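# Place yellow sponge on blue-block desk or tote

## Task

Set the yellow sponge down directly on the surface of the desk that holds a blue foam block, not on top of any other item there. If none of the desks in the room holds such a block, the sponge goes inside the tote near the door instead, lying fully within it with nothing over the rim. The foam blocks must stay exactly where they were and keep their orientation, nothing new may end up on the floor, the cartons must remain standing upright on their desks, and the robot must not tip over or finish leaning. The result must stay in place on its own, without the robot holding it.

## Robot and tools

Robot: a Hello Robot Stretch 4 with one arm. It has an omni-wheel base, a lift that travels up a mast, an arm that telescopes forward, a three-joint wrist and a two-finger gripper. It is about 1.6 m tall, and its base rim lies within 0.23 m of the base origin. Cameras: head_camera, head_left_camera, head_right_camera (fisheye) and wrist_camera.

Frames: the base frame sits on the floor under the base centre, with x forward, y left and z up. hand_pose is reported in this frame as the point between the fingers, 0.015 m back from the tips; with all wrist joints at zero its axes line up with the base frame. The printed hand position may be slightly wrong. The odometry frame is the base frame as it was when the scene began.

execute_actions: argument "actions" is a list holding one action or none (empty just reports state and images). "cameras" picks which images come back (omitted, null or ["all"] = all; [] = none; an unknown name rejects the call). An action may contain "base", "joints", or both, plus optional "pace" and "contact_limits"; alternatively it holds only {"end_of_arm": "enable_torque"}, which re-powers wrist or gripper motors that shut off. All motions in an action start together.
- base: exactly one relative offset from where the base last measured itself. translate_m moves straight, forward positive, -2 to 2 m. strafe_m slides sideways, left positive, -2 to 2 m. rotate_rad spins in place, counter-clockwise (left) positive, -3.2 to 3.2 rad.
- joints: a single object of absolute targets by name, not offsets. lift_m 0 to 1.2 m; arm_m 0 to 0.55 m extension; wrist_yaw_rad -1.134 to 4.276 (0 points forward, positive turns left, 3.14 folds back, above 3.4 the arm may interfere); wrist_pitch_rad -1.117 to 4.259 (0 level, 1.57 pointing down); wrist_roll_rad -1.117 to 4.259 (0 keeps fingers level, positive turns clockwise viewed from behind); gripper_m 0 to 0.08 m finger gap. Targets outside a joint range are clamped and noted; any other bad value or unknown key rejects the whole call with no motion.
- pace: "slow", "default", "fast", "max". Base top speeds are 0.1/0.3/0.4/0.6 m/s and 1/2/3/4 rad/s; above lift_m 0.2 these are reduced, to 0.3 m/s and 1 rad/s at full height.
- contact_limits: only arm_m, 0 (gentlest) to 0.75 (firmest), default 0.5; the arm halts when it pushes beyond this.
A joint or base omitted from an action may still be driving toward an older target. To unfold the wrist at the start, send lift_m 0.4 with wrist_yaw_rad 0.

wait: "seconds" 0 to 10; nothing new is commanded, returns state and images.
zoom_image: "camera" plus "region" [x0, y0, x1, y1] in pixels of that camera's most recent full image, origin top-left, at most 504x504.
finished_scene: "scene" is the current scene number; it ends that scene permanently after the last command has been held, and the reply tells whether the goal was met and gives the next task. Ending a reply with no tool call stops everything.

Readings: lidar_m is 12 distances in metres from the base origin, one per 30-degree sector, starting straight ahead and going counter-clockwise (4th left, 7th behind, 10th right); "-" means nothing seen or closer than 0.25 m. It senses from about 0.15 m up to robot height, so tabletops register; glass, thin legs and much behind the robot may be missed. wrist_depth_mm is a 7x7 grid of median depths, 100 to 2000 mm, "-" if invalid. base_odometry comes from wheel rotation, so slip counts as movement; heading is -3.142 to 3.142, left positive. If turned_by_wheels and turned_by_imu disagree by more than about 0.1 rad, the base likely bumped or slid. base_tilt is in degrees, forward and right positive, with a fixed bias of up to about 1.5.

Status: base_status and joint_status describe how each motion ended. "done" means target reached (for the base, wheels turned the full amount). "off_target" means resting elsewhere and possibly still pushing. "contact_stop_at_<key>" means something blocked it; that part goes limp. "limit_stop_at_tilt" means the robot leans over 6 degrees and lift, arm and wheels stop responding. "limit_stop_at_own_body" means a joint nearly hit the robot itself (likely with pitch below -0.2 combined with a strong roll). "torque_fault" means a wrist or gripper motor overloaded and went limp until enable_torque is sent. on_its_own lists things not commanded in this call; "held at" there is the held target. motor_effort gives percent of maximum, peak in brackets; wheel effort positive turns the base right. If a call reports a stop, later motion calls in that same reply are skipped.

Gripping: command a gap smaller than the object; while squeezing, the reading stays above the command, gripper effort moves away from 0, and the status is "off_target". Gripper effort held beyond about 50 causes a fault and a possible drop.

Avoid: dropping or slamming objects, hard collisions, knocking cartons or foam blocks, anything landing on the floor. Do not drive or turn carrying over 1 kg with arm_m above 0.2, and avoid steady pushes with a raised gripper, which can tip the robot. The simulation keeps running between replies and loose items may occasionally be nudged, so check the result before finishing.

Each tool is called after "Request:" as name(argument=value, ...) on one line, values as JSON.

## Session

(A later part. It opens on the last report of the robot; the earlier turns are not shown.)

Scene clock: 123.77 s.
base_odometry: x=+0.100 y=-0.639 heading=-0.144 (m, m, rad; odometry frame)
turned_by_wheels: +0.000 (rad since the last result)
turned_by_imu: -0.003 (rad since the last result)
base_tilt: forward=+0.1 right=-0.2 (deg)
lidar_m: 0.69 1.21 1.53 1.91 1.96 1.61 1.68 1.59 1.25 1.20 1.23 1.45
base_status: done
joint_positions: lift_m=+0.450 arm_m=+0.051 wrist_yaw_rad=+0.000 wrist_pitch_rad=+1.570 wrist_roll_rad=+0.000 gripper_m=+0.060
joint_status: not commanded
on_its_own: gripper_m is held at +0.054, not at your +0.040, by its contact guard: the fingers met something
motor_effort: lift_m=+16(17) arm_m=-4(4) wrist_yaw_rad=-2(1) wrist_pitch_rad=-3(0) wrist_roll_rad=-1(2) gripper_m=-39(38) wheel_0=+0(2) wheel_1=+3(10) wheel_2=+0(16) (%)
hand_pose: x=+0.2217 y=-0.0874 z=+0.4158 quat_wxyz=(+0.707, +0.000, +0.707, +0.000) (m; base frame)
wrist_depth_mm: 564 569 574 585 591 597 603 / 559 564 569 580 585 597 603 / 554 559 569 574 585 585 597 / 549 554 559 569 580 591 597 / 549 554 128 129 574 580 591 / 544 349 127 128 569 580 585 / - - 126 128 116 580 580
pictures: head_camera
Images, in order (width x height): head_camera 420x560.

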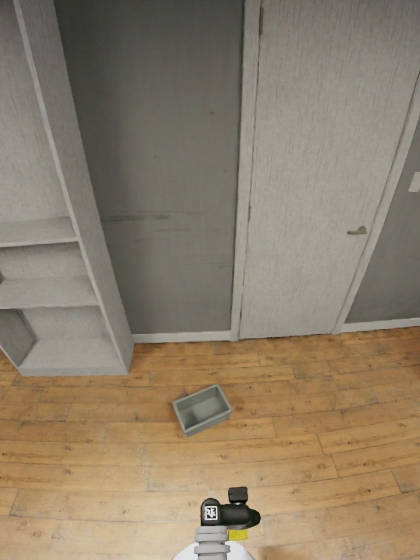

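Request:
execute_actions(actions=[{"base":{"strafe_m":0.14},"joints":{"arm_m":0.45},"pace":"fast"}], cameras=[])

Request:
execute_actions(actions=[{"base":{"translate_m":0.2},"joints":{"wrist_roll_rad":1.15},"pace":"fast"}], cameras=["head_camera","wrist_camera"])

Scene clock: 131.83 s.
base_odometry: x=+0.120 y=-0.500 heading=-0.144 (m, m, rad; odometry frame)
turned_by_wheels: +0.000 (rad since the last result)
turned_by_imu: +0.001 (rad since the last result)
base_tilt: forward=+0.0 right=-0.2 (deg)
lidar_m: 0.68 1.15 1.55 1.74 1.82 1.60 1.66 1.57 1.43 1.33 1.41 0.78
base_status: done
joint_positions: lift_m=+0.450 arm_m=+0.449 wrist_yaw_rad=+0.000 wrist_pitch_rad=+1.570 wrist_roll_rad=+0.000 gripper_m=+0.060
joint_status: all done
on_its_own: gripper_m is held at +0.054, not at your +0.040, by its contact guard: the fingers met something
motor_effort: lift_m=+17(16) arm_m=+4(4) wrist_yaw_rad=-3(2) wrist_pitch_rad=+0(2) wrist_roll_rad=+0(0) gripper_m=-39(36) wheel_0=+1(11) wheel_1=-2(11) wheel_2=+0(1) (%)
hand_pose: x=+0.6204 y=-0.0874 z=+0.4158 quat_wxyz=(+0.707, +0.000, +0.707, +0.000) (m; base frame)
wrist_depth_mm: 559 564 569 492 535 597 603 / 559 564 521 574 569 591 597 / 554 559 564 569 574 585 597 / 554 559 559 569 569 585 591 / 549 554 128 129 574 580 585 / 544 549 127 128 569 574 585 / - - 126 128 115 574 580
pictures: none
No camera images: the call's "cameras" was empty. Leave "cameras" out to get every camera's image.

Scene clock: 133.53 s.
base_odometry: x=+0.318 y=-0.529 heading=-0.144 (m, m, rad; odometry frame)
turned_by_wheels: +0.000 (rad since the last result)
turned_by_imu: +0.000 (rad since the last result)
base_tilt: forward=+0.1 right=-0.2 (deg)
lidar_m: 0.46 0.99 1.28 1.77 1.83 1.83 1.94 2.62 1.39 1.33 1.74 0.57
base_status: done
joint_positions: lift_m=+0.450 arm_m=+0.449 wrist_yaw_rad=+0.000 wrist_pitch_rad=+1.570 wrist_roll_rad=+1.150 gripper_m=+0.060
joint_status: all done
on_its_own: gripper_m is held at +0.054, not at your +0.040, by its contact guard: the fingers met something
motor_effort: lift_m=+17(17) arm_m=+4(4) wrist_yaw_rad=-2(2) wrist_pitch_rad=-2(1) wrist_roll_rad=+2(11) gripper_m=-36(38) wheel_0=+2(8) wheel_1=+4(7) wheel_2=+0(13) (%)
hand_pose: x=+0.6203 y=-0.0874 z=+0.4158 quat_wxyz=(+0.594, +0.385, +0.593, -0.384) (m; base frame)
wrist_depth_mm: 559 564 569 580 585 591 597 / 554 559 569 574 580 591 591 / 554 559 564 535 574 580 591 / 549 554 564 564 569 580 585 / 554 559 128 129 569 580 585 / 549 554 127 128 569 574 580 / - - 126 128 115 569 544
pictures: head_camera, wrist_camera
Images, in order (width x height): head_camera 420x560, wrist_camera 616x392.

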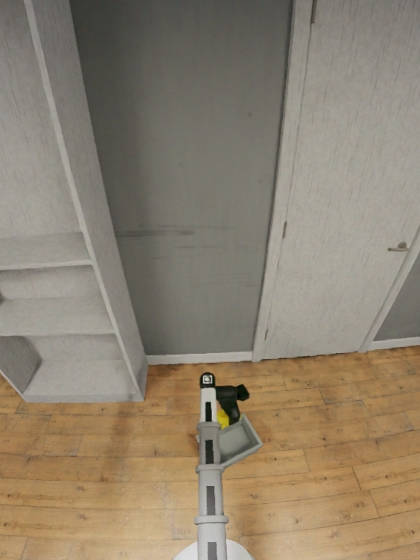

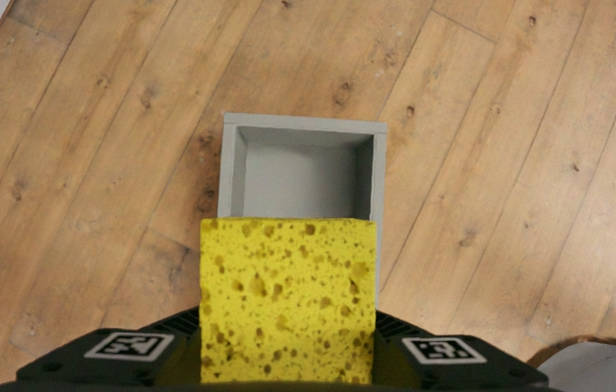

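Well aligned.

Request:
execute_actions(actions=[{"joints":{"lift_m":0.07,"wrist_roll_rad":1.2}}], cameras=["wrist_camera"])

Request:
execute_actions(actions=[{"joints":{"gripper_m":0.075}}], cameras=[])

Request:
execute_actions(actions=[{"joints":{"lift_m":0.35}}], cameras=["wrist_camera"])

Scene clock: 144.23 s.
base_odometry: x=+0.318 y=-0.529 heading=-0.144 (m, m, rad; odometry frame)
turned_by_wheels: +0.000 (rad since the last result)
turned_by_imu: +0.001 (rad since the last result)
base_tilt: forward=+0.0 right=-0.1 (deg)
lidar_m: 0.55 0.99 1.26 1.75 1.84 1.84 1.90 2.62 1.40 1.34 1.75 0.60
base_status: not commanded
joint_positions: lift_m=+0.070 arm_m=+0.449 wrist_yaw_rad=+0.000 wrist_pitch_rad=+1.570 wrist_roll_rad=+1.200 gripper_m=+0.060
joint_status: all done
on_its_own: gripper_m is held at +0.054, not at your +0.040, by its contact guard: the fingers met something
motor_effort: lift_m=+16(16) arm_m=+4(4) wrist_yaw_rad=-1(2) wrist_pitch_rad=-2(2) wrist_roll_rad=+1(2) gripper_m=-38(36) wheel_0=+2(2) wheel_1=+4(4) wheel_2=+0(0) (%)
hand_pose: x=+0.6203 y=-0.0874 z=+0.0359 quat_wxyz=(+0.584, +0.399, +0.583, -0.399) (m; base frame)
wrist_depth_mm: 114 167 181 183 185 172 - / 112 169 181 183 185 173 - / 113 171 180 182 184 174 - / 114 172 180 181 183 174 - / 113 171 128 129 182 173 - / 113 157 127 128 181 171 - / - - 126 128 115 140 -
pictures: wrist_camera
Images, in order (width x height): wrist_camera 616x392.

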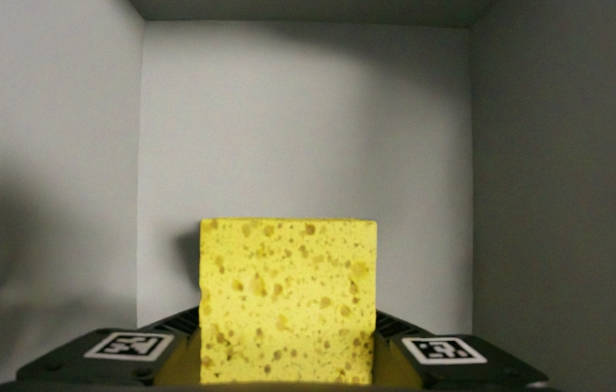

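Scene clock: 145.07 s.
base_odometry: x=+0.318 y=-0.529 heading=-0.144 (m, m, rad; odometry frame)
turned_by_wheels: +0.000 (rad since the last result)
turned_by_imu: +0.000 (rad since the last result)
base_tilt: forward=+0.0 right=-0.2 (deg)
lidar_m: 0.54 0.99 1.24 1.76 1.84 1.84 1.92 2.63 1.41 1.35 1.73 0.58
base_status: not commanded
joint_positions: lift_m=+0.070 arm_m=+0.449 wrist_yaw_rad=+0.000 wrist_pitch_rad=+1.570 wrist_roll_rad=+1.200 gripper_m=+0.075
joint_status: all done
motor_effort: lift_m=+15(15) arm_m=+4(4) wrist_yaw_rad=-1(1) wrist_pitch_rad=-2(2) wrist_roll_rad=+1(2) gripper_m=+2(37) wheel_0=+1(2) wheel_1=+5(5) wheel_2=+0(0) (%)
hand_pose: x=+0.6203 y=-0.0874 z=+0.0359 quat_wxyz=(+0.584, +0.399, +0.583, -0.399) (m; base frame)
wrist_depth_mm: 114 166 182 183 185 172 - / 112 169 181 183 185 173 - / 113 171 181 182 184 174 - / 113 171 179 182 183 174 - / 113 172 135 136 183 173 - / 112 146 134 135 181 172 - / - - 134 135 126 - -
pictures: none
No camera images: the call's "cameras" was empty. Leave "cameras" out to get every camera's image.

Scene clock: 147.27 s.
base_odometry: x=+0.318 y=-0.529 heading=-0.144 (m, m, rad; odometry frame)
turned_by_wheels: +0.000 (rad since the last result)
turned_by_imu: +0.001 (rad since the last result)
base_tilt: forward=+0.1 right=-0.2 (deg)
lidar_m: 0.46 0.97 1.26 1.74 1.82 1.83 1.91 2.61 1.40 1.35 1.78 0.54
base_status: not commanded
joint_positions: lift_m=+0.350 arm_m=+0.449 wrist_yaw_rad=+0.000 wrist_pitch_rad=+1.570 wrist_roll_rad=+1.200 gripper_m=+0.075
joint_status: all done
motor_effort: lift_m=+24(27) arm_m=+4(4) wrist_yaw_rad=-2(1) wrist_pitch_rad=-2(1) wrist_roll_rad=+1(0) gripper_m=+3(1) wheel_0=+2(2) wheel_1=+4(5) wheel_2=+0(0) (%)
hand_pose: x=+0.6203 y=-0.0874 z=+0.3151 quat_wxyz=(+0.584, +0.399, +0.583, -0.399) (m; base frame)
wrist_depth_mm: 459 462 466 473 477 480 488 / 459 462 466 469 477 480 484 / 455 455 449 462 469 480 484 / 455 455 459 466 469 477 480 / 449 455 459 415 466 473 480 / 452 452 389 459 430 473 477 / - - 373 415 126 - 480
pictures: wrist_camera
Images, in order (width x height): wrist_camera 616x392.

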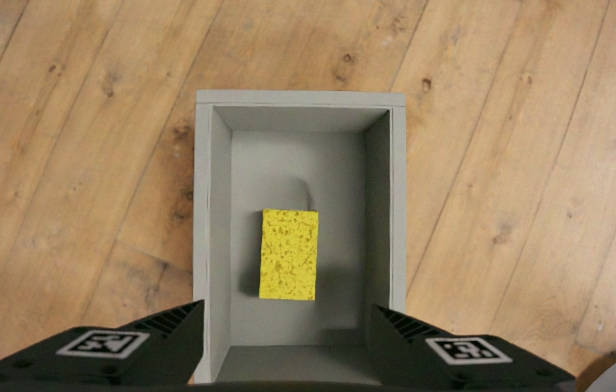

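Request:
finished_scene(scene=2)

The scene is finished: the task was done.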